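# Reorient a wooden block in the up-turned hand

## Task

A wooden block sits loose on the palm of the up-turned hand. Rotate it using this hand alone until its orientation in the hand matches the two goal pictures. The wrist camera, its post and the arm's last link count as the hand. The task fails if the block touches anything else or leaves the hand. To finish: keep the block still for a moment, resting in the palm or fingers and clear of the wrist, camera and post. The palm must face straight up. No hand motor may read "moving" or "overload" or be counting toward a shutdown; a motor that was off from the start is excused. Then declare the task done.

## Robot and tools

Robot: one UR7e arm ending in a 16-motor right hand. There are three fingers (index, middle, ring), each with _mcp, _abd, _pip and _dip hinges, and a thumb with thumb_cmc, thumb_axl, thumb_mcp and thumb_ipl. Cameras: cam_high, cam_low and cam_wrist, each 504x504.

Frames. The scene frame has its origin on the table top under the arm base, +z up, and +y to the left when facing along +x. State lines give end_effector_position in metres and end_effector_quat_wxyz in this frame. The hand point sits in front of the palm, where thumb tip and index/middle tips meet in a pinch. Its own axes: +z along the straight fingers toward the tips; +x across the palm, away from the thumb; +y out of the palm face, which lies at y = -0.062 m. Palm up therefore means hand-point +y points along scene +z. A fixed mast stands on the palm side at the wrist and can collide with things: x +0.05 to +0.10, z -0.16 to -0.11, reaching y = +0.06.

The row. Both execute_actions and move use a row of 24 numbers, all in [-1, 1], in this order: dx, dy, dz, rx, ry, rz, then index_mcp, index_abd, index_pip, index_dip, middle_mcp, middle_abd, middle_pip, middle_dip, ring_mcp, ring_abd, ring_pip, ring_dip, thumb_cmc, thumb_axl, thumb_mcp, thumb_ipl, current_limit, speed.
- dx..rz are an offset, not a pose. They are expressed in the hand point's own axes and measured from the hand point pose in the most recent result that reported it. Before any such result in the scene, and for later calls within one reply, they count from where the robot is when the action begins. 1.0 equals 0.6 m of travel or 180 degrees. rx, ry and rz form a single rotation vector. All zeros sends the hand back to that reference pose; it is not a pause.
- The sixteen hand numbers are absolute goal angles, scaled linearly between each hinge's stops. Going toward -1 bends the finger _mcp toward the palm (straight at +0.75), _pip (straight +0.58) and _dip (straight +0.70). _abd at 0.00 is centred; toward -1 it swings the finger away from the thumb. thumb_cmc toward -1 brings the thumb from beside the palm round in front of it (flat beside the palm at +0.71). thumb_axl rolls the thumb about its length (straight +0.68). thumb_mcp (straight +0.23) and thumb_ipl (straight +0.17) bend it: toward +z when axl is straight, and along the cmc swing direction when axl is about -0.40.
- current_limit maps -1..+1 to 0..550 mA for every motor, with a floor of 11 mA. Very low values may leave a finger unable to lift itself, and the limit also slows hinges.
- speed sets set-point speed to (speed+1)/2 of 5.9 rad/s. The start values are current_limit +0.4 and speed -0.6; whatever was last sent stays in force.

Tools.
- execute_actions {"actions": [...], "pictures": bool}. An empty list just reads the state. One action {"rows": [[24 numbers]...], "steps": n} runs 1 to 15 steps of 1/30 s; each row covers one step and the final row repeats. Every row is measured from the same reference pose, not from the row before it. A wait {"steps": n} (up to 300) sends nothing and counts from the previous result, including reply time.
- move {"target": [24 numbers], "speed": m/s 0.002 to 0.5, default 0.25, "stop_force": N 9 to 40}. It follows a straight path toward the target offset for 0.5 to 10 s; the hand numbers are sent at the start. The path does not slow for obstacles. With stop_force the move ends when push against the motion exceeds it, then backs up slightly; use it only at very low speed, not on turning moves, and omit it when moving away from something you are pressing on. The result line says how it ended: done, off_target, moving, held, fault or contact, plus limits=paced or limits=held.
- wait {"seconds": 0 to 10}.
- zoom_image {"camera", "region": [x0,y0,x1,y1]} in pixels, at most 504 on a side.
- show_instructions shows the goal pictures; read_manual gives licence texts; finished_scene {"scene": n} ends the scene permanently and reports success.

Motion limits. Each step, the commanded pose is clipped to within 100 mm and 16 degrees of the measured pose, and the arm trails commands by about 0.17 s. A large offset may need several calls; compare the result pose with your goal. HELD marks steps the clearance check blocked; "pose unreachable" means it changed or blocked a command. "Hand target" shows the pose now being driven to.

Hand readings, one entry per motor in the order above: hand_goal (what was written), hand_measured (actual, same scale), hand_current_ma (positive pushes toward -1), and hand_state, which is one of moving, goal, blocked or overload. A finger presses only while its goal lies past the object's surface. If a motor stays at 495 mA or more for a net 5 s it shuts down for 10 s, and the object may fall; keep grips gentle and back goals off once contact is made.

Dangers. A contact torque at the joint limits (wrist joints 24.9 N m) or an outside force of 150 N stops the arm for 10 s and skips the rest of the call; during a stop the hand ignores new numbers. Motors overheating at 85 °C brake the arm. Wrist force and torque lines are noisy (up to 2.4 N), offset by up to 4 N, and saturate near 50 N. Keep the block on the hand: do not let it drop, touch the table or the mast, or be knocked off. Occasional brief pushes may disturb loose objects. Before finishing, let all hand motors settle at goal or blocked, with the palm level and facing up.

Each tool is called by a JSON object that holds its "name" and its "arguments", one argument or row to a line.

Reference images:

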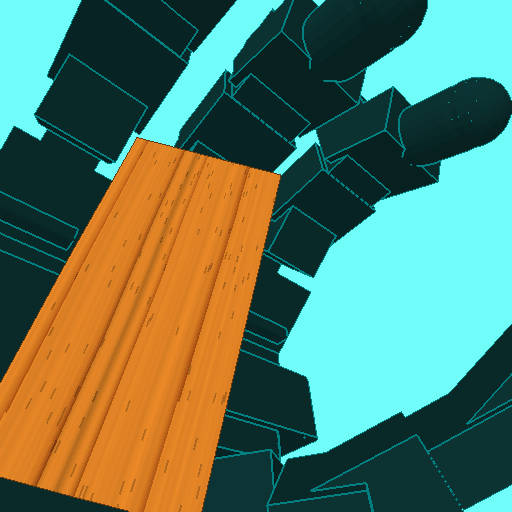

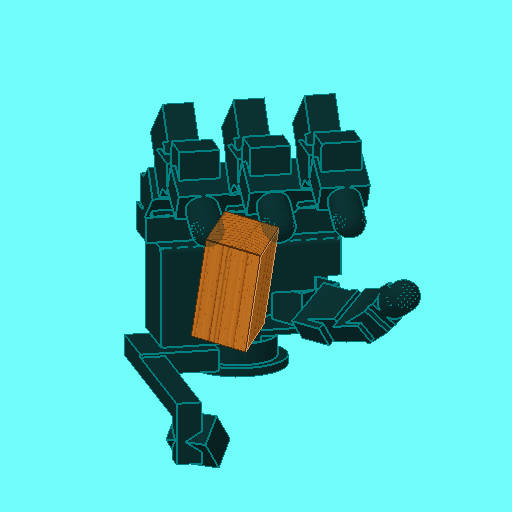

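## Session

{"name": "execute_actions", "arguments": {
  "actions": []
}}

Scene clock: 0.00 s of 4800.00 s.
end_effector_position=(+0.6050, +0.0579, +0.4979) hand_goal=(+0.046, +0.000, -0.008, +0.280, +0.046, +0.000, -0.008, +0.280, +0.046, +0.000, -0.008, +0.280, -0.104, +0.266, +0.032, -0.018) hand_measured=(+0.062, +0.000, -0.006, +0.282, +0.064, +0.000, -0.006, +0.282, +0.062, +0.000, -0.006, +0.282, -0.092, +0.270, +0.034, -0.016) hand_current_ma=(+83, +0, +14, +13, +95, +0, +15, +12, +87, +0, +14, +12, +65, +25, +11, +11) hand_state=(goal, goal, goal, goal, goal, goal, goal, goal, goal, goal, goal, goal, goal, goal, goal, goal) hand_current_limit=0.40 hand_speed=-0.60 end_effector_quat_wxyz=(+0.497, +0.474, +0.524, +0.504) end_effector_velocity=(-0.000, +0.000, +0.000) end_effector_angular_velocity=(-0.001, -0.001, +0.000)
Joint positions: [-0.141 -1.174  2.234 -4.202 -1.323 -0.043]
Joint velocities: [ 0.    -0.     0.    -0.001 -0.    -0.001]
Motor temperatures (°C, as the motors report them): [29 28 28 36 35 33]
Wrist force (N, on the end effector, along its own x y z axes, offset not removed): no reading
Wrist torque (N m, same axes, about the end effector's origin, offset not removed): no reading
Hand target: +0.605, +0.058, +0.498; +0.497, +0.474, +0.524, +0.504

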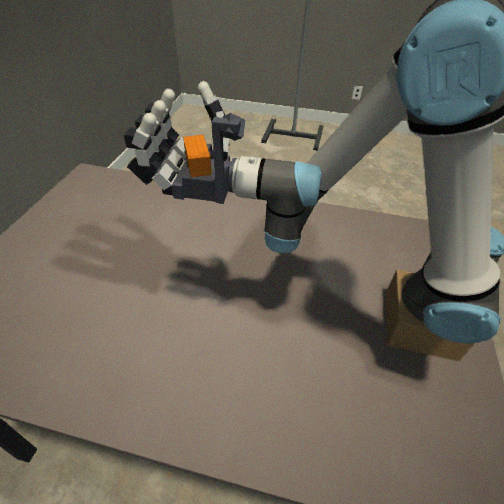

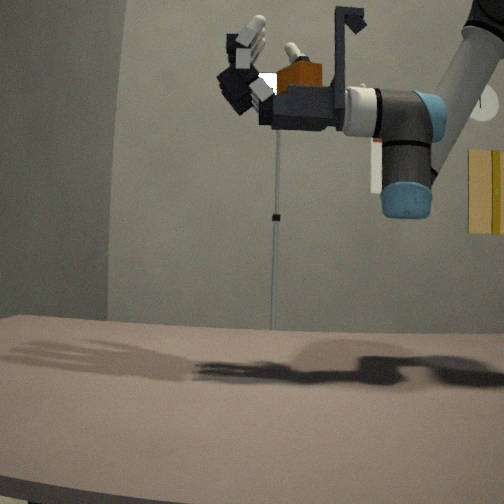

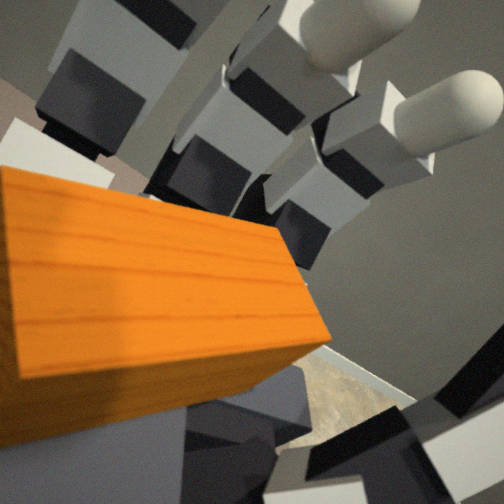

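{"name": "zoom_image", "arguments": {
  "camera": "cam_high",
  "region": [110,70,270,220]
}}

{"name": "zoom_image", "arguments": {
  "camera": "cam_low",
  "region": [200,0,380,150]
}}

Region (110, 70, 270, 220) of cam_high's 504x504 image, scaled by 3.150, with more detail than that image has; it fills the top 472 rows of this view, and the rest is white.

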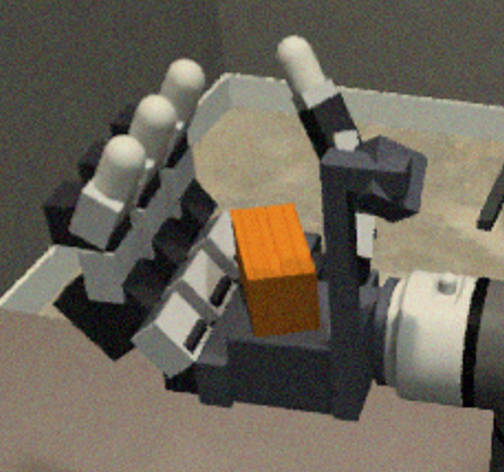

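Region (200, 0, 380, 150) of cam_low's 504x504 image, scaled by 2.800, with more detail than that image has.

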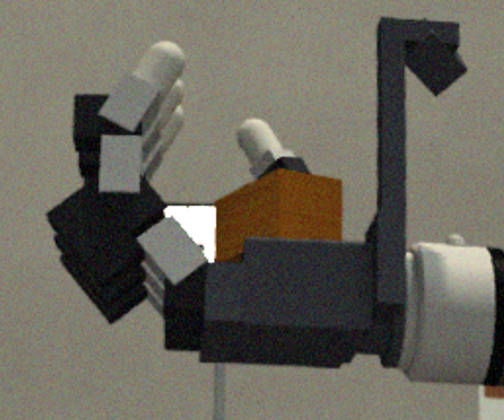

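{"name": "move", "arguments": {
  "target": [0,0,0,0,0,0,0.65,0,0,0.28,0.65,0,0,0.28,0.55,0,-0.88,-0.5,-0.55,0.68,0.23,0.17,0.4,-0.6]
}}

{"name": "move", "arguments": {
  "target": [0,0,0,0,0,0,0.65,0,0,0.28,0.65,0,0,0.28,0.1,0.2,-0.88,-0.2,-0.55,0.68,0.23,0.17,0.4,-0.8]
}}

{"name": "zoom_image", "arguments": {
  "camera": "cam_high",
  "region": [110,70,270,220]
}}

Scene clock: 23.53 s of 4800.00 s.
end_effector_position=(+0.6050, +0.0579, +0.4979) hand_goal=(+0.650, +0.000, +0.000, +0.280, +0.650, +0.000, +0.000, +0.280, +0.550, +0.000, -0.880, -0.500, -0.550, +0.680, +0.230, +0.170) hand_measured=(+0.658, +0.000, +0.000, +0.282, +0.660, +0.000, +0.000, +0.282, +0.556, +0.000, -0.878, -0.498, -0.548, +0.678, +0.228, +0.168) hand_current_ma=(+47, +0, -2, +13, +54, +0, -2, +12, +33, +0, +7, +11, +16, -14, -13, -14) hand_state=(goal, goal, goal, goal, goal, goal, goal, goal, goal, goal, goal, goal, goal, goal, goal, goal) hand_current_limit=0.40 hand_speed=-0.60 end_effector_quat_wxyz=(+0.497, +0.474, +0.524, +0.504) end_effector_velocity=(-0.000, -0.000, +0.000) end_effector_angular_velocity=(-0.000, -0.000, -0.000)
Joint positions: [-0.141 -1.174  2.234 -4.202 -1.323 -0.043]
Joint velocities: [-0. -0.  0. -0. -0. -0.]
Motor temperatures (°C, as the motors report them): [29 28 28 36 35 33]
Wrist force (N, on the end effector, along its own x y z axes, offset not removed): [-1.9 1.1 -0.1]
Wrist torque (N m, same axes, about the end effector's origin, offset not removed): [0.06 0.03 -0.03]
Hand target: +0.605, +0.058, +0.498; +0.497, +0.474, +0.524, +0.504
Off the commanded pose: 0.000 m, 0 deg.
After step 90, 19.37 s passed at rest.
move: done

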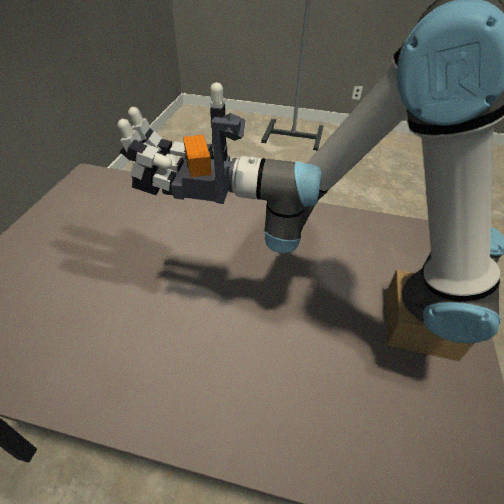

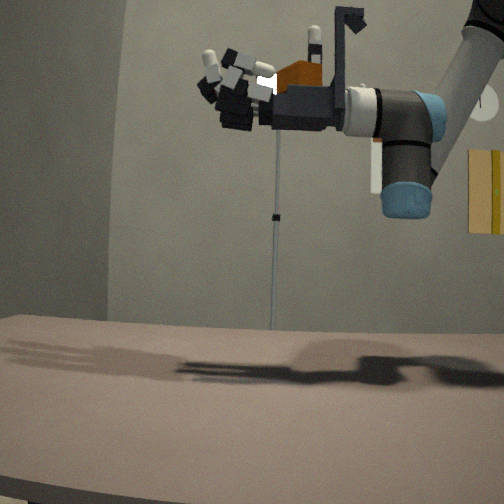

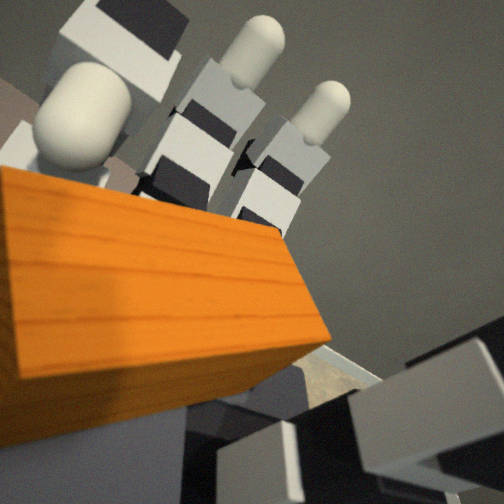

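Scene clock: 24.77 s of 4800.00 s.
end_effector_position=(+0.6050, +0.0579, +0.4979) hand_goal=(+0.650, +0.000, +0.000, +0.280, +0.650, +0.000, +0.000, +0.280, +0.100, +0.200, -0.880, -0.200, -0.550, +0.680, +0.230, +0.170) hand_measured=(+0.658, +0.000, +0.000, +0.282, +0.660, +0.000, +0.000, +0.282, +0.112, +0.196, -0.880, -0.204, -0.548, +0.678, +0.228, +0.168) hand_current_ma=(+47, +0, -2, +13, +54, +0, -2, +12, +65, -15, +1, -20, +16, -14, -13, -14) hand_state=(goal, goal, goal, goal, goal, goal, goal, goal, goal, goal, goal, goal, goal, goal, goal, goal) hand_current_limit=0.40 hand_speed=-0.80 end_effector_quat_wxyz=(+0.497, +0.474, +0.524, +0.504) end_effector_velocity=(-0.000, -0.001, +0.001) end_effector_angular_velocity=(-0.000, -0.002, -0.001)
Joint positions: [-0.141 -1.174  2.234 -4.202 -1.323 -0.043]
Joint velocities: [-0.001 -0.001 -0.001 -0.001  0.    -0.   ]
Motor temperatures (°C, as the motors report them): [29 28 28 36 35 33]
Wrist force (N, on the end effector, along its own x y z axes, offset not removed): [-1.2 -1.7 -1.1]
Wrist torque (N m, same axes, about the end effector's origin, offset not removed): [-0.17 -0.05 -0.04]
Hand target: +0.605, +0.058, +0.498; +0.497, +0.474, +0.524, +0.504
Off the commanded pose: 0.000 m, 0 deg.
move: done

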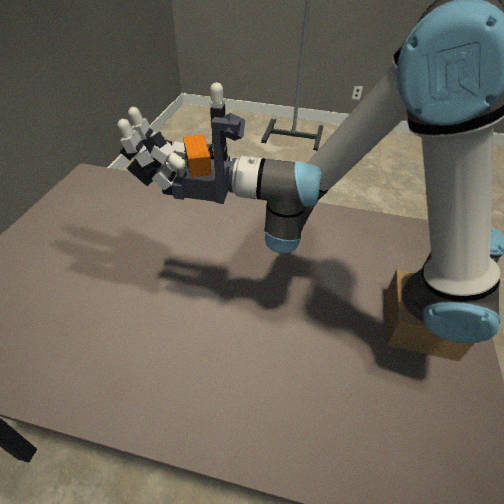

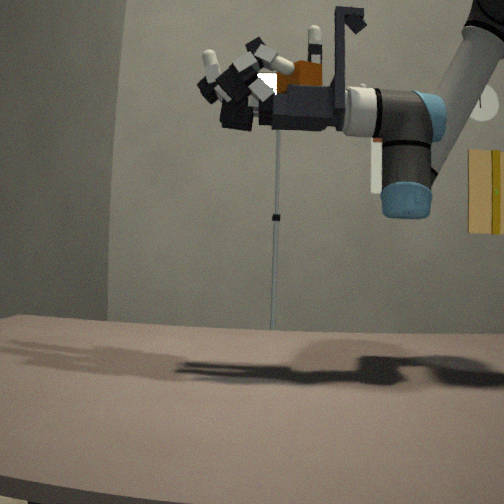

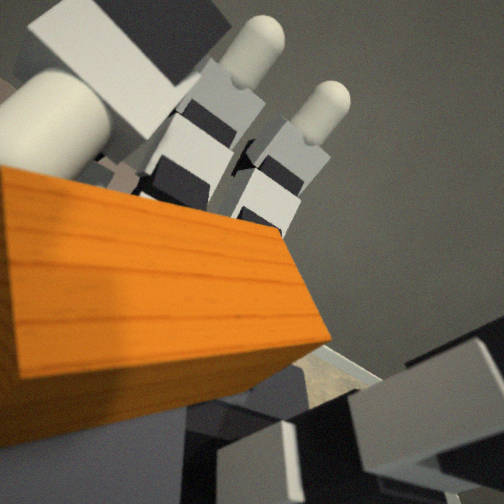

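Region (110, 70, 270, 220) of cam_high's 504x504 image, scaled by 3.150, with more detail than that image has; it fills the top 472 rows of this view, and the rest is white.

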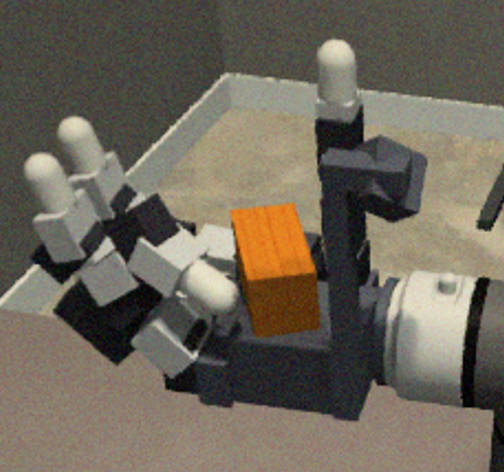

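{"name": "move", "arguments": {
  "target": [0,0,0,0,0,0,0.65,0,0,0.28,0.65,0,0,0.28,0.12,-0.5,-0.88,-0.2,-0.55,0.68,0.23,0.17,0.4,-0.8]
}}

{"name": "move", "arguments": {
  "target": [0,0,0,0,0,0,0.65,0,0,0.28,0.65,0,0,0.28,-0.2,-0.8,-0.92,0.15,-0.55,0.68,0.23,0.17,0.4,-0.8]
}}

{"name": "zoom_image", "arguments": {
  "camera": "cam_high",
  "region": [110,70,270,220]
}}

Scene clock: 31.80 s of 4800.00 s.
end_effector_position=(+0.6050, +0.0579, +0.4979) hand_goal=(+0.650, +0.000, +0.000, +0.280, +0.650, +0.000, +0.000, +0.280, +0.120, -0.500, -0.880, -0.200, -0.550, +0.680, +0.230, +0.170) hand_measured=(+0.658, +0.000, +0.000, +0.282, +0.660, +0.000, +0.000, +0.282, +0.122, -0.496, -0.880, -0.204, -0.548, +0.678, +0.228, +0.168) hand_current_ma=(+47, +0, -2, +13, +54, +0, -2, +12, +15, +18, +1, -20, +16, -14, -13, -14) hand_state=(goal, goal, goal, goal, goal, goal, goal, goal, goal, goal, goal, goal, goal, goal, goal, goal) hand_current_limit=0.40 hand_speed=-0.80 end_effector_quat_wxyz=(+0.497, +0.474, +0.524, +0.504) end_effector_velocity=(-0.000, +0.000, +0.000) end_effector_angular_velocity=(-0.000, -0.001, +0.001)
Joint positions: [-0.141 -1.174  2.234 -4.202 -1.323 -0.043]
Joint velocities: [ 0.001 -0.001 -0.     0.     0.    -0.   ]
Motor temperatures (°C, as the motors report them): [29 28 28 36 35 33]
Wrist force (N, on the end effector, along its own x y z axes, offset not removed): [-1.7 -2.2 -0.1]
Wrist torque (N m, same axes, about the end effector's origin, offset not removed): [-0.35 0.10 -0.09]
Hand target: +0.605, +0.058, +0.498; +0.497, +0.474, +0.524, +0.504
Off the commanded pose: 0.000 m, 0 deg.
After step 90, 2.50 s passed at rest.
move: done

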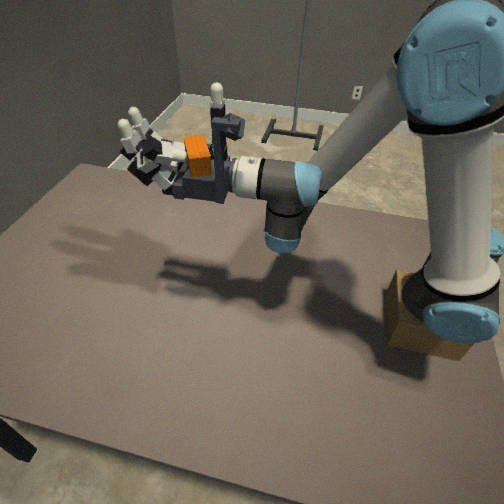

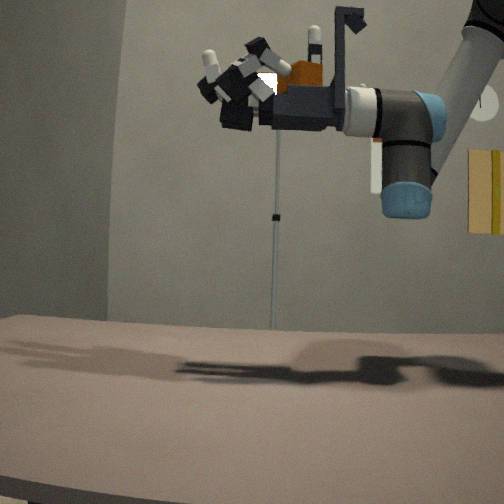

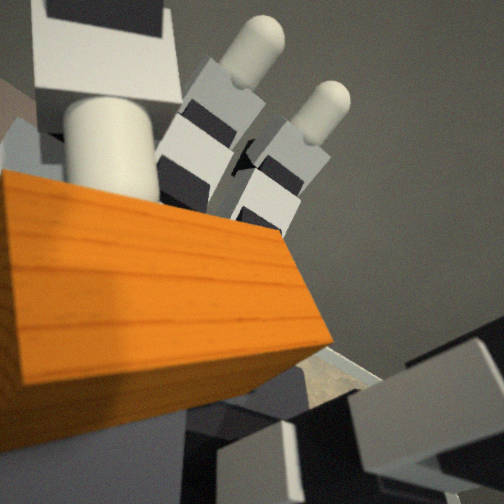

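Scene clock: 32.80 s of 4800.00 s.
end_effector_position=(+0.6050, +0.0579, +0.4979) hand_goal=(+0.650, +0.000, +0.000, +0.280, +0.650, +0.000, +0.000, +0.280, -0.200, -0.800, -0.920, +0.150, -0.550, +0.680, +0.230, +0.170) hand_measured=(+0.658, +0.000, +0.000, +0.282, +0.660, +0.000, +0.000, +0.282, -0.088, -0.816, -0.920, +0.130, -0.548, +0.678, +0.230, +0.168) hand_current_ma=(+47, +0, -2, +13, +54, +0, -2, +12, +385, -67, +0, -109, +16, -14, -2, -14) hand_state=(goal, goal, goal, goal, goal, goal, goal, goal, blocked, goal, goal, blocked, goal, goal, goal, goal) hand_current_limit=0.40 hand_speed=-0.80 end_effector_quat_wxyz=(+0.497, +0.474, +0.524, +0.504) end_effector_velocity=(-0.000, -0.000, -0.000) end_effector_angular_velocity=(+0.000, +0.001, -0.001)
Joint positions: [-0.141 -1.174  2.234 -4.202 -1.323 -0.043]
Joint velocities: [-0.001  0.     0.001 -0.    -0.     0.   ]
Motor temperatures (°C, as the motors report them): [29 28 28 36 35 33]
Wrist force (N, on the end effector, along its own x y z axes, offset not removed): [-1.5 -0.6 -1.5]
Wrist torque (N m, same axes, about the end effector's origin, offset not removed): [-0.08 0.05 -0.03]
Hand target: +0.605, +0.058, +0.498; +0.497, +0.474, +0.524, +0.504
Off the commanded pose: 0.000 m, 0 deg.
move: done

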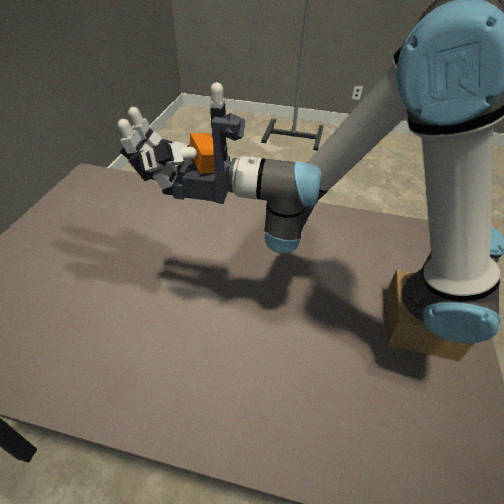

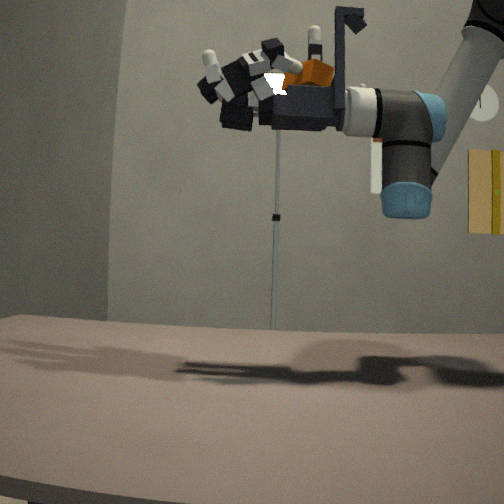

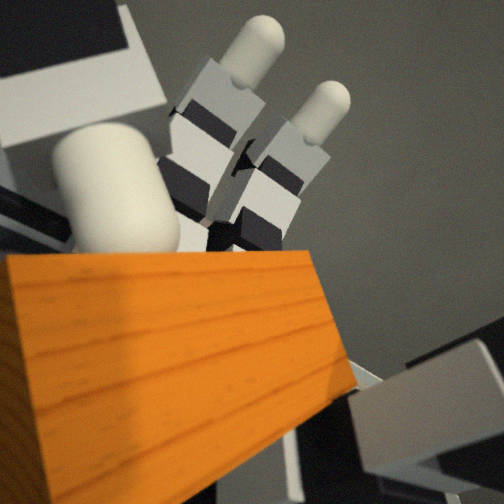

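Region (110, 70, 270, 220) of cam_high's 504x504 image, scaled by 3.150, with more detail than that image has; it fills the top 472 rows of this view, and the rest is white.

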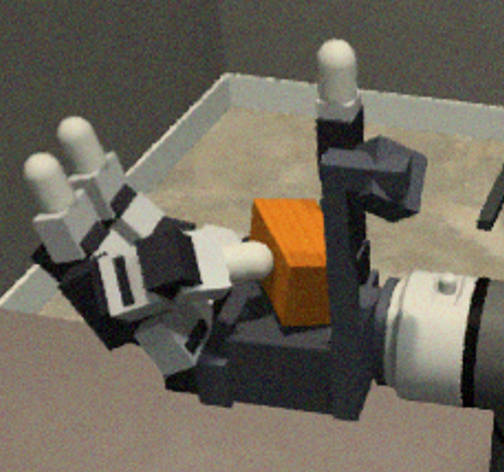

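{"name": "move", "arguments": {
  "target": [0,0,0,0,0,0,0.65,0,0,0.28,0.65,0,0,0.28,-0.05,-0.4,-0.92,0.1,0.3,0.68,0.1,0.17,0.4,-0.7]
}}

{"name": "move", "arguments": {
  "target": [0,0,0,0,0,0,0.75,0,0,0.28,0.7,0,0,0.28,-0.22,-0.4,-0.92,0.15,0.25,0.68,-0.7,0.4,0.4,-0.7]
}}

{"name": "move", "arguments": {
  "target": [0,0,0,0,0,0,0.75,0,0,0.28,0.7,0,0,0.28,-0.22,-0.4,-0.92,0.15,-0.2,0.68,-0.75,0.3,0.4,-0.8]
}}

{"name": "zoom_image", "arguments": {
  "camera": "cam_high",
  "region": [110,70,270,220]
}}

Scene clock: 46.77 s of 4800.00 s.
end_effector_position=(+0.6050, +0.0579, +0.4979) hand_goal=(+0.650, +0.000, +0.000, +0.280, +0.650, +0.000, +0.000, +0.280, -0.050, -0.400, -0.920, +0.100, +0.300, +0.680, +0.100, +0.170) hand_measured=(+0.658, +0.000, +0.000, +0.282, +0.660, +0.000, +0.000, +0.282, -0.044, -0.406, -0.920, +0.100, +0.308, +0.678, +0.102, +0.168) hand_current_ma=(+47, +0, -2, +13, +54, +0, -2, +12, +34, -30, -3, +1, +42, -7, +7, -13) hand_state=(goal, goal, goal, goal, goal, goal, goal, goal, goal, goal, goal, goal, goal, goal, goal, goal) hand_current_limit=0.40 hand_speed=-0.70 end_effector_quat_wxyz=(+0.497, +0.474, +0.524, +0.504) end_effector_velocity=(+0.001, -0.001, -0.000) end_effector_angular_velocity=(+0.000, -0.000, -0.001)
Joint positions: [-0.141 -1.174  2.234 -4.202 -1.323 -0.043]
Joint velocities: [-0.001  0.001 -0.001  0.     0.     0.   ]
Motor temperatures (°C, as the motors report them): [29 28 28 36 35 33]
Wrist force (N, on the end effector, along its own x y z axes, offset not removed): [-2.5 0.5 -0.8]
Wrist torque (N m, same axes, about the end effector's origin, offset not removed): [0.07 0.11 -0.06]
Hand target: +0.605, +0.058, +0.498; +0.497, +0.474, +0.524, +0.504
Off the commanded pose: 0.000 m, 0 deg.
After step 90, 9.50 s passed at rest.
move: done

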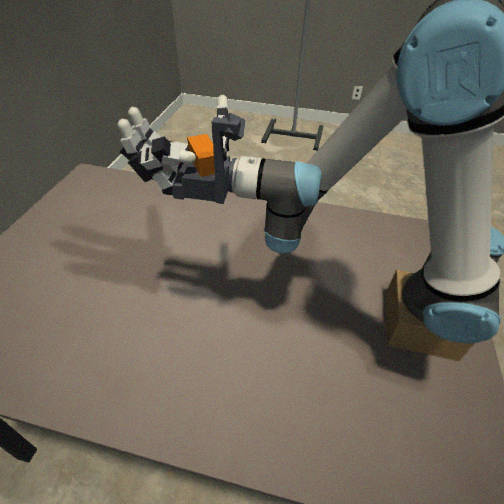

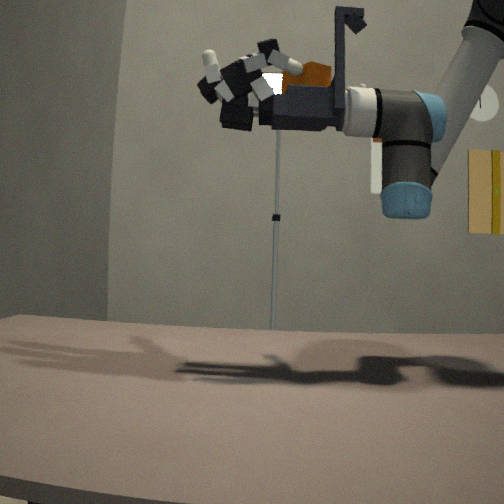

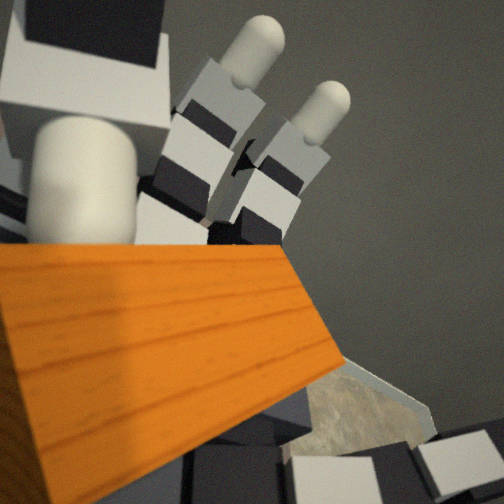

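Scene clock: 48.33 s of 4800.00 s.
end_effector_position=(+0.6050, +0.0579, +0.4979) hand_goal=(+0.750, +0.000, +0.000, +0.280, +0.700, +0.000, +0.000, +0.280, -0.220, -0.400, -0.920, +0.150, +0.250, +0.680, -0.700, +0.400) hand_measured=(+0.758, +0.000, +0.000, +0.282, +0.710, +0.000, +0.000, +0.282, -0.088, -0.406, -0.914, +0.146, +0.260, +0.684, -0.634, +0.398) hand_current_ma=(+48, +0, +0, +13, +54, +0, -1, +12, +385, -30, +27, -22, +58, +33, +385, -18) hand_state=(goal, goal, goal, goal, goal, goal, goal, goal, blocked, goal, goal, goal, goal, goal, blocked, goal) hand_current_limit=0.40 hand_speed=-0.70 end_effector_quat_wxyz=(+0.497, +0.474, +0.524, +0.504) end_effector_velocity=(+0.000, -0.000, +0.000) end_effector_angular_velocity=(-0.000, -0.000, -0.000)
Joint positions: [-0.141 -1.174  2.234 -4.202 -1.323 -0.043]
Joint velocities: [-0.     0.    -0.001  0.     0.     0.   ]
Motor temperatures (°C, as the motors report them): [29 28 28 36 35 33]
Wrist force (N, on the end effector, along its own x y z axes, offset not removed): [-3.0 -1.0 0.6]
Wrist torque (N m, same axes, about the end effector's origin, offset not removed): [-0.20 0.23 -0.20]
Hand target: +0.605, +0.058, +0.498; +0.497, +0.474, +0.524, +0.504
Off the commanded pose: 0.000 m, 0 deg.
move: done

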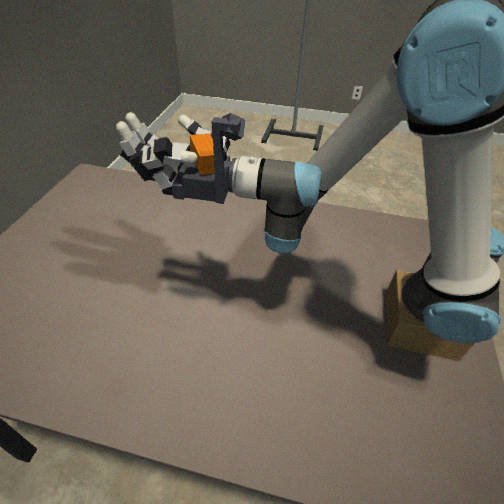

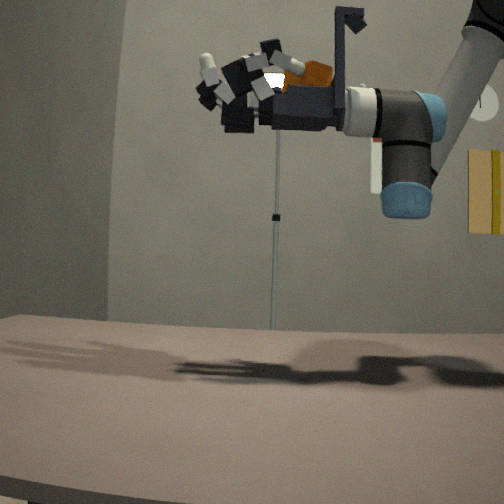

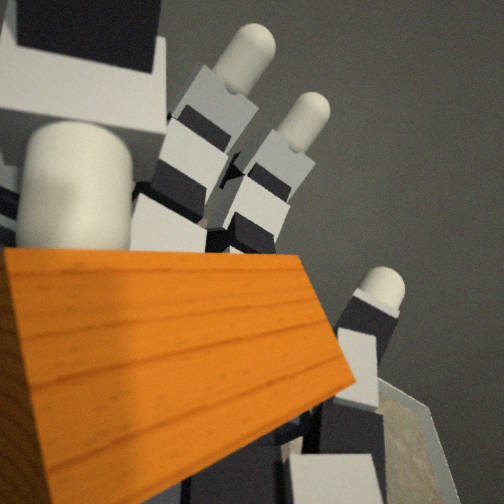

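Scene clock: 49.53 s of 4800.00 s.
end_effector_position=(+0.6050, +0.0579, +0.4979) hand_goal=(+0.750, +0.000, +0.000, +0.280, +0.700, +0.000, +0.000, +0.280, -0.220, -0.400, -0.920, +0.150, -0.200, +0.680, -0.750, +0.300) hand_measured=(+0.758, +0.000, +0.000, +0.282, +0.710, +0.000, +0.000, +0.282, -0.088, -0.406, -0.914, +0.146, -0.192, +0.686, -0.754, +0.300) hand_current_ma=(+48, +0, +0, +13, +54, +0, -1, +12, +385, -30, +27, -22, +46, +45, -20, +2) hand_state=(goal, goal, goal, goal, goal, goal, goal, goal, blocked, goal, goal, goal, goal, goal, goal, goal) hand_current_limit=0.40 hand_speed=-0.80 end_effector_quat_wxyz=(+0.497, +0.474, +0.524, +0.504) end_effector_velocity=(-0.000, +0.000, +0.000) end_effector_angular_velocity=(-0.000, +0.000, +0.000)
Joint positions: [-0.141 -1.174  2.234 -4.202 -1.323 -0.043]
Joint velocities: [ 0. -0.  0.  0. -0. -0.]
Motor temperatures (°C, as the motors report them): [29 28 28 36 35 33]
Wrist force (N, on the end effector, along its own x y z axes, offset not removed): [-0.3 -0.6 -0.3]
Wrist torque (N m, same axes, about the end effector's origin, offset not removed): [-0.10 -0.17 0.09]
Hand target: +0.605, +0.058, +0.498; +0.497, +0.474, +0.524, +0.504
Off the commanded pose: 0.000 m, 0 deg.
move: done

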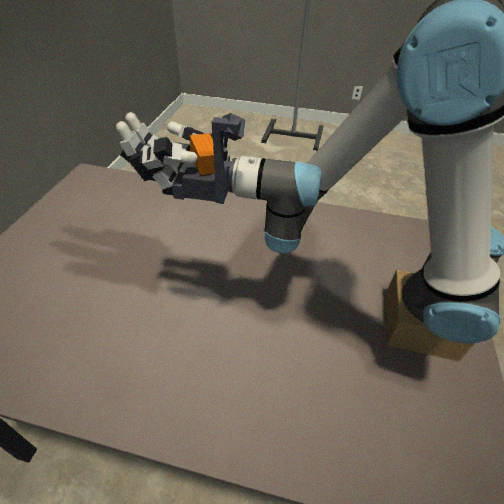

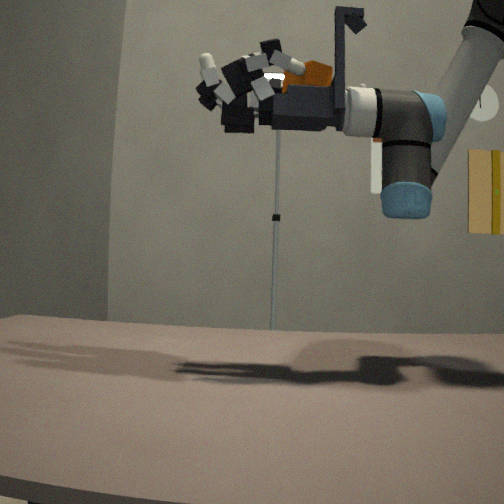

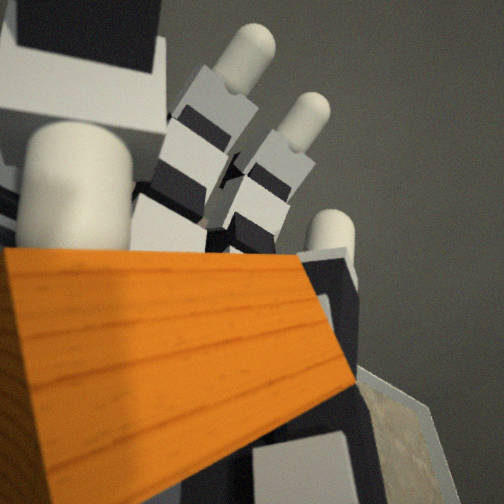

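Region (110, 70, 270, 220) of cam_high's 504x504 image, scaled by 3.150, with more detail than that image has; it fills the top 472 rows of this view, and the rest is white.

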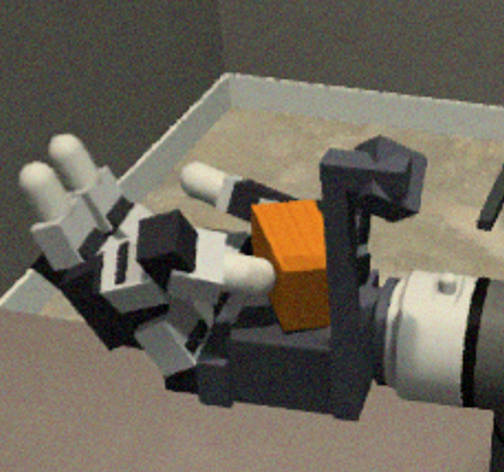

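{"name": "move", "arguments": {
  "target": [0,0,0,0,0,0,0.75,0,0,0.28,0.7,0,0,0.28,-0.05,-0.3,-0.95,0.1,-0.65,0.68,-0.75,0.2,0.4,-0.8]
}}

{"name": "zoom_image", "arguments": {
  "camera": "cam_high",
  "region": [110,70,270,220]
}}

Scene clock: 54.40 s of 4800.00 s.
end_effector_position=(+0.6050, +0.0579, +0.4979) hand_goal=(+0.750, +0.000, +0.000, +0.280, +0.700, +0.000, +0.000, +0.280, -0.050, -0.300, -0.950, +0.100, -0.650, +0.680, -0.750, +0.200) hand_measured=(+0.758, +0.000, +0.000, +0.282, +0.710, +0.000, +0.000, +0.282, -0.026, -0.284, -0.934, +0.104, -0.514, +0.698, -0.750, +0.200) hand_current_ma=(+48, +0, +0, +13, +54, +0, -1, +12, +133, +75, +81, +18, +385, +117, -5, +3) hand_state=(goal, goal, goal, goal, goal, goal, goal, goal, blocked, goal, goal, goal, blocked, goal, goal, goal) hand_current_limit=0.40 hand_speed=-0.80 end_effector_quat_wxyz=(+0.497, +0.474, +0.524, +0.504) end_effector_velocity=(+0.001, +0.000, -0.000) end_effector_angular_velocity=(+0.001, +0.002, +0.000)
Joint positions: [-0.141 -1.174  2.234 -4.202 -1.323 -0.043]
Joint velocities: [ 0.     0.    -0.     0.002  0.     0.   ]
Motor temperatures (°C, as the motors report them): [29 28 28 36 35 33]
Wrist force (N, on the end effector, along its own x y z axes, offset not removed): [-0.1 -0.3 -0.1]
Wrist torque (N m, same axes, about the end effector's origin, offset not removed): [-0.02 -0.16 0.12]
Hand target: +0.605, +0.058, +0.498; +0.497, +0.474, +0.524, +0.504
Off the commanded pose: 0.000 m, 0 deg.
After step 90, 0.63 s passed at rest.
move: done

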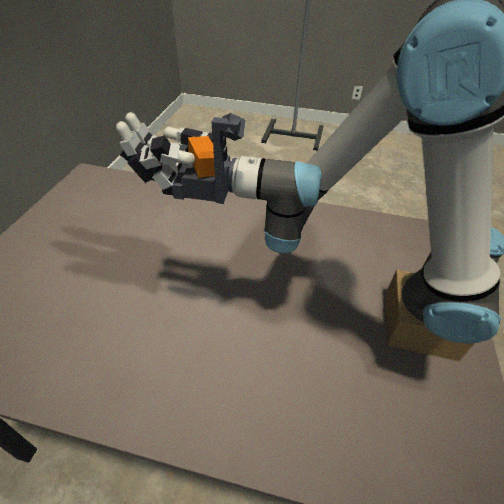

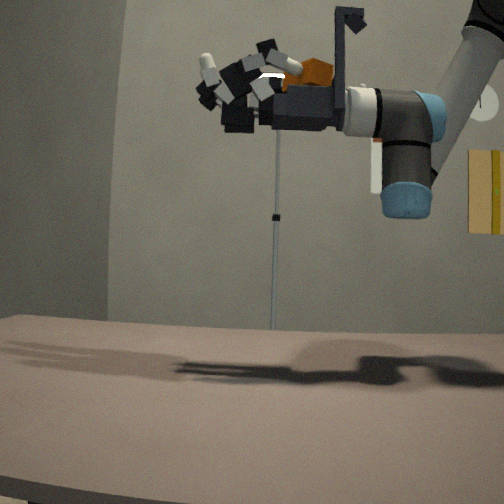

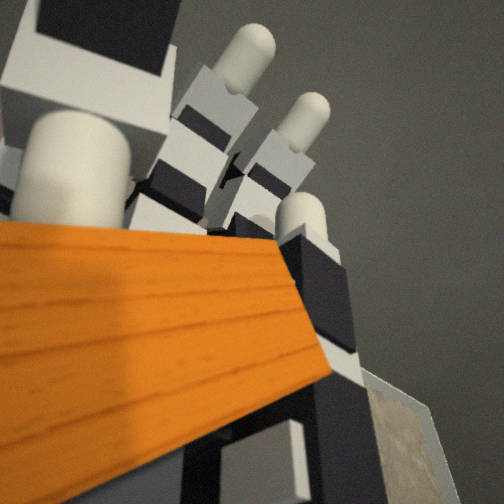

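Region (110, 70, 270, 220) of cam_high's 504x504 image, scaled by 3.150, with more detail than that image has; it fills the top 472 rows of this view, and the rest is white.

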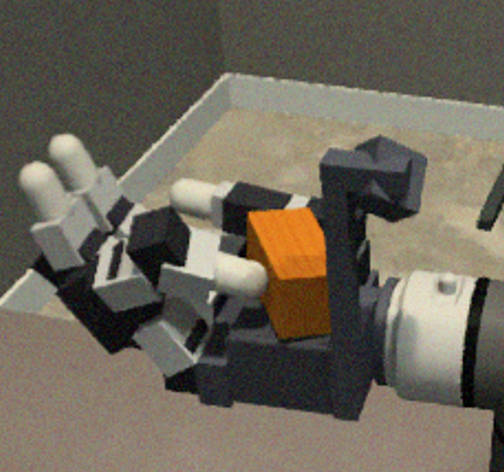

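{"name": "move", "arguments": {
  "target": [0,0,0,0.12,0,0,0.7,0,-0.4,0.28,0.7,0,-0.4,0.28,-0.03,-0.2,-0.95,0.05,-0.3,0.68,-0.75,0.35,0.4,-0.6],
  "speed": 0.1
}}

{"name": "zoom_image", "arguments": {
  "camera": "cam_high",
  "region": [110,70,270,220]
}}

Scene clock: 61.87 s of 4800.00 s.
end_effector_position=(+0.6047, +0.0580, +0.4976) hand_goal=(+0.700, +0.000, -0.400, +0.280, +0.700, +0.000, -0.400, +0.280, -0.030, -0.200, -0.950, +0.050, -0.300, +0.680, -0.750, +0.350) hand_measured=(+0.722, +0.000, -0.394, +0.282, +0.710, +0.000, -0.394, +0.282, -0.016, -0.206, -0.946, +0.050, -0.300, +0.684, -0.754, +0.344) hand_current_ma=(+125, +0, +29, +13, +56, +0, +31, +12, +78, -31, +23, +4, -3, +24, -24, -35) hand_state=(blocked, goal, goal, goal, goal, goal, goal, goal, goal, goal, goal, goal, goal, goal, goal, goal) hand_current_limit=0.40 hand_speed=-0.60 end_effector_quat_wxyz=(+0.400, +0.558, +0.609, +0.397) end_effector_velocity=(+0.000, -0.001, -0.000) end_effector_angular_velocity=(-0.000, +0.019, -0.003)
Joint positions: [-0.14  -1.51   2.297 -3.545 -1.357 -0.131]
Joint velocities: [-0.002 -0.015 -0.002  0.037 -0.003 -0.003]
Motor temperatures (°C, as the motors report them): [29 28 28 36 35 33]
Wrist force (N, on the end effector, along its own x y z axes, offset not removed): [-3.1 -1.5 0.6]
Wrist torque (N m, same axes, about the end effector's origin, offset not removed): [-0.25 0.27 -0.15]
Hand target: +0.605, +0.058, +0.498; +0.399, +0.559, +0.609, +0.396
Off the commanded pose: 0.000 m, 0 deg.
After step 90, 2.17 s passed at rest.
move: done

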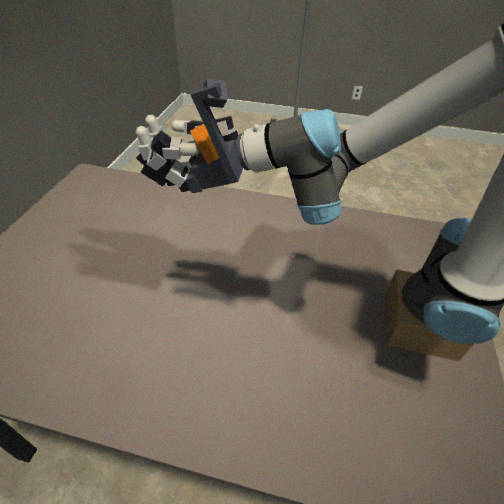

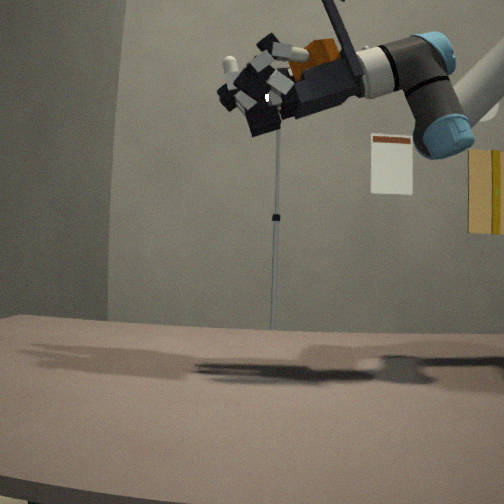

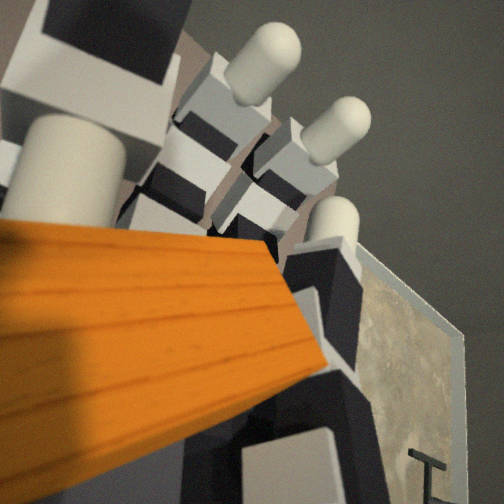

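Region (110, 70, 270, 220) of cam_high's 504x504 image, scaled by 3.150, with more detail than that image has; it fills the top 472 rows of this view, and the rest is white.

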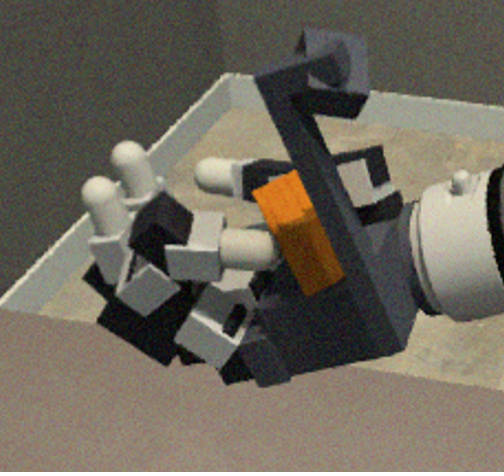

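{"name": "move", "arguments": {
  "target": [0,0,0,0.06,0,0,0.75,0,-0.5,0.28,0.75,0,-0.5,0.28,-0.03,-0.2,-0.95,0.05,-0.3,0.68,-0.75,0.35,0.4,-0.6],
  "speed": 0.07
}}

Scene clock: 69.03 s of 4800.00 s.
end_effector_position=(+0.6046, +0.0580, +0.4976) hand_goal=(+0.750, +0.000, -0.500, +0.280, +0.750, +0.000, -0.500, +0.280, -0.030, -0.200, -0.950, +0.050, -0.300, +0.680, -0.750, +0.350) hand_measured=(+0.758, +0.000, -0.492, +0.282, +0.758, +0.000, -0.492, +0.282, -0.016, -0.206, -0.946, +0.050, -0.300, +0.684, -0.754, +0.344) hand_current_ma=(+40, +0, +36, +13, +45, +0, +40, +12, +79, -29, +22, +3, -3, +24, -24, -35) hand_state=(goal, goal, goal, goal, goal, goal, goal, goal, goal, goal, goal, goal, goal, goal, goal, goal) hand_current_limit=0.40 hand_speed=-0.60 end_effector_quat_wxyz=(+0.346, +0.593, +0.643, +0.339) end_effector_velocity=(+0.001, +0.000, +0.000) end_effector_angular_velocity=(-0.001, +0.015, -0.000)
Joint positions: [-0.131 -1.642  2.249 -3.178 -1.393 -0.164]
Joint velocities: [ 0.001 -0.008 -0.008  0.03  -0.003 -0.002]
Motor temperatures (°C, as the motors report them): [29 28 28 36 35 33]
Wrist force (N, on the end effector, along its own x y z axes, offset not removed): [-2.4 -0.7 -0.7]
Wrist torque (N m, same axes, about the end effector's origin, offset not removed): [0.03 0.08 -0.03]
Hand target: +0.605, +0.058, +0.498; +0.346, +0.594, +0.644, +0.338
Off the commanded pose: 0.000 m, 0 deg.
After step 90, 2.47 s passed at rest.
move: done

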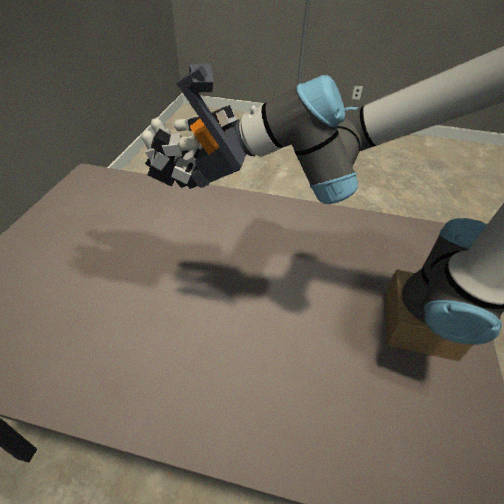

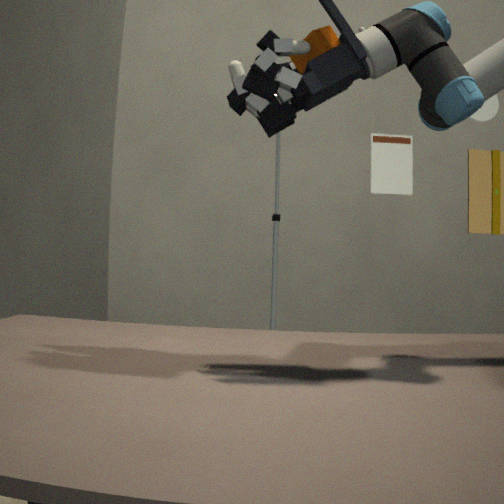

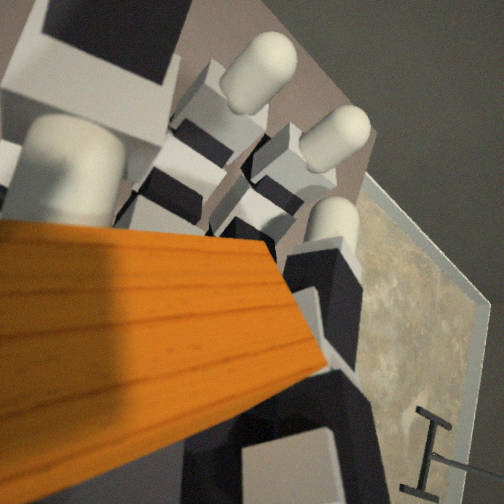

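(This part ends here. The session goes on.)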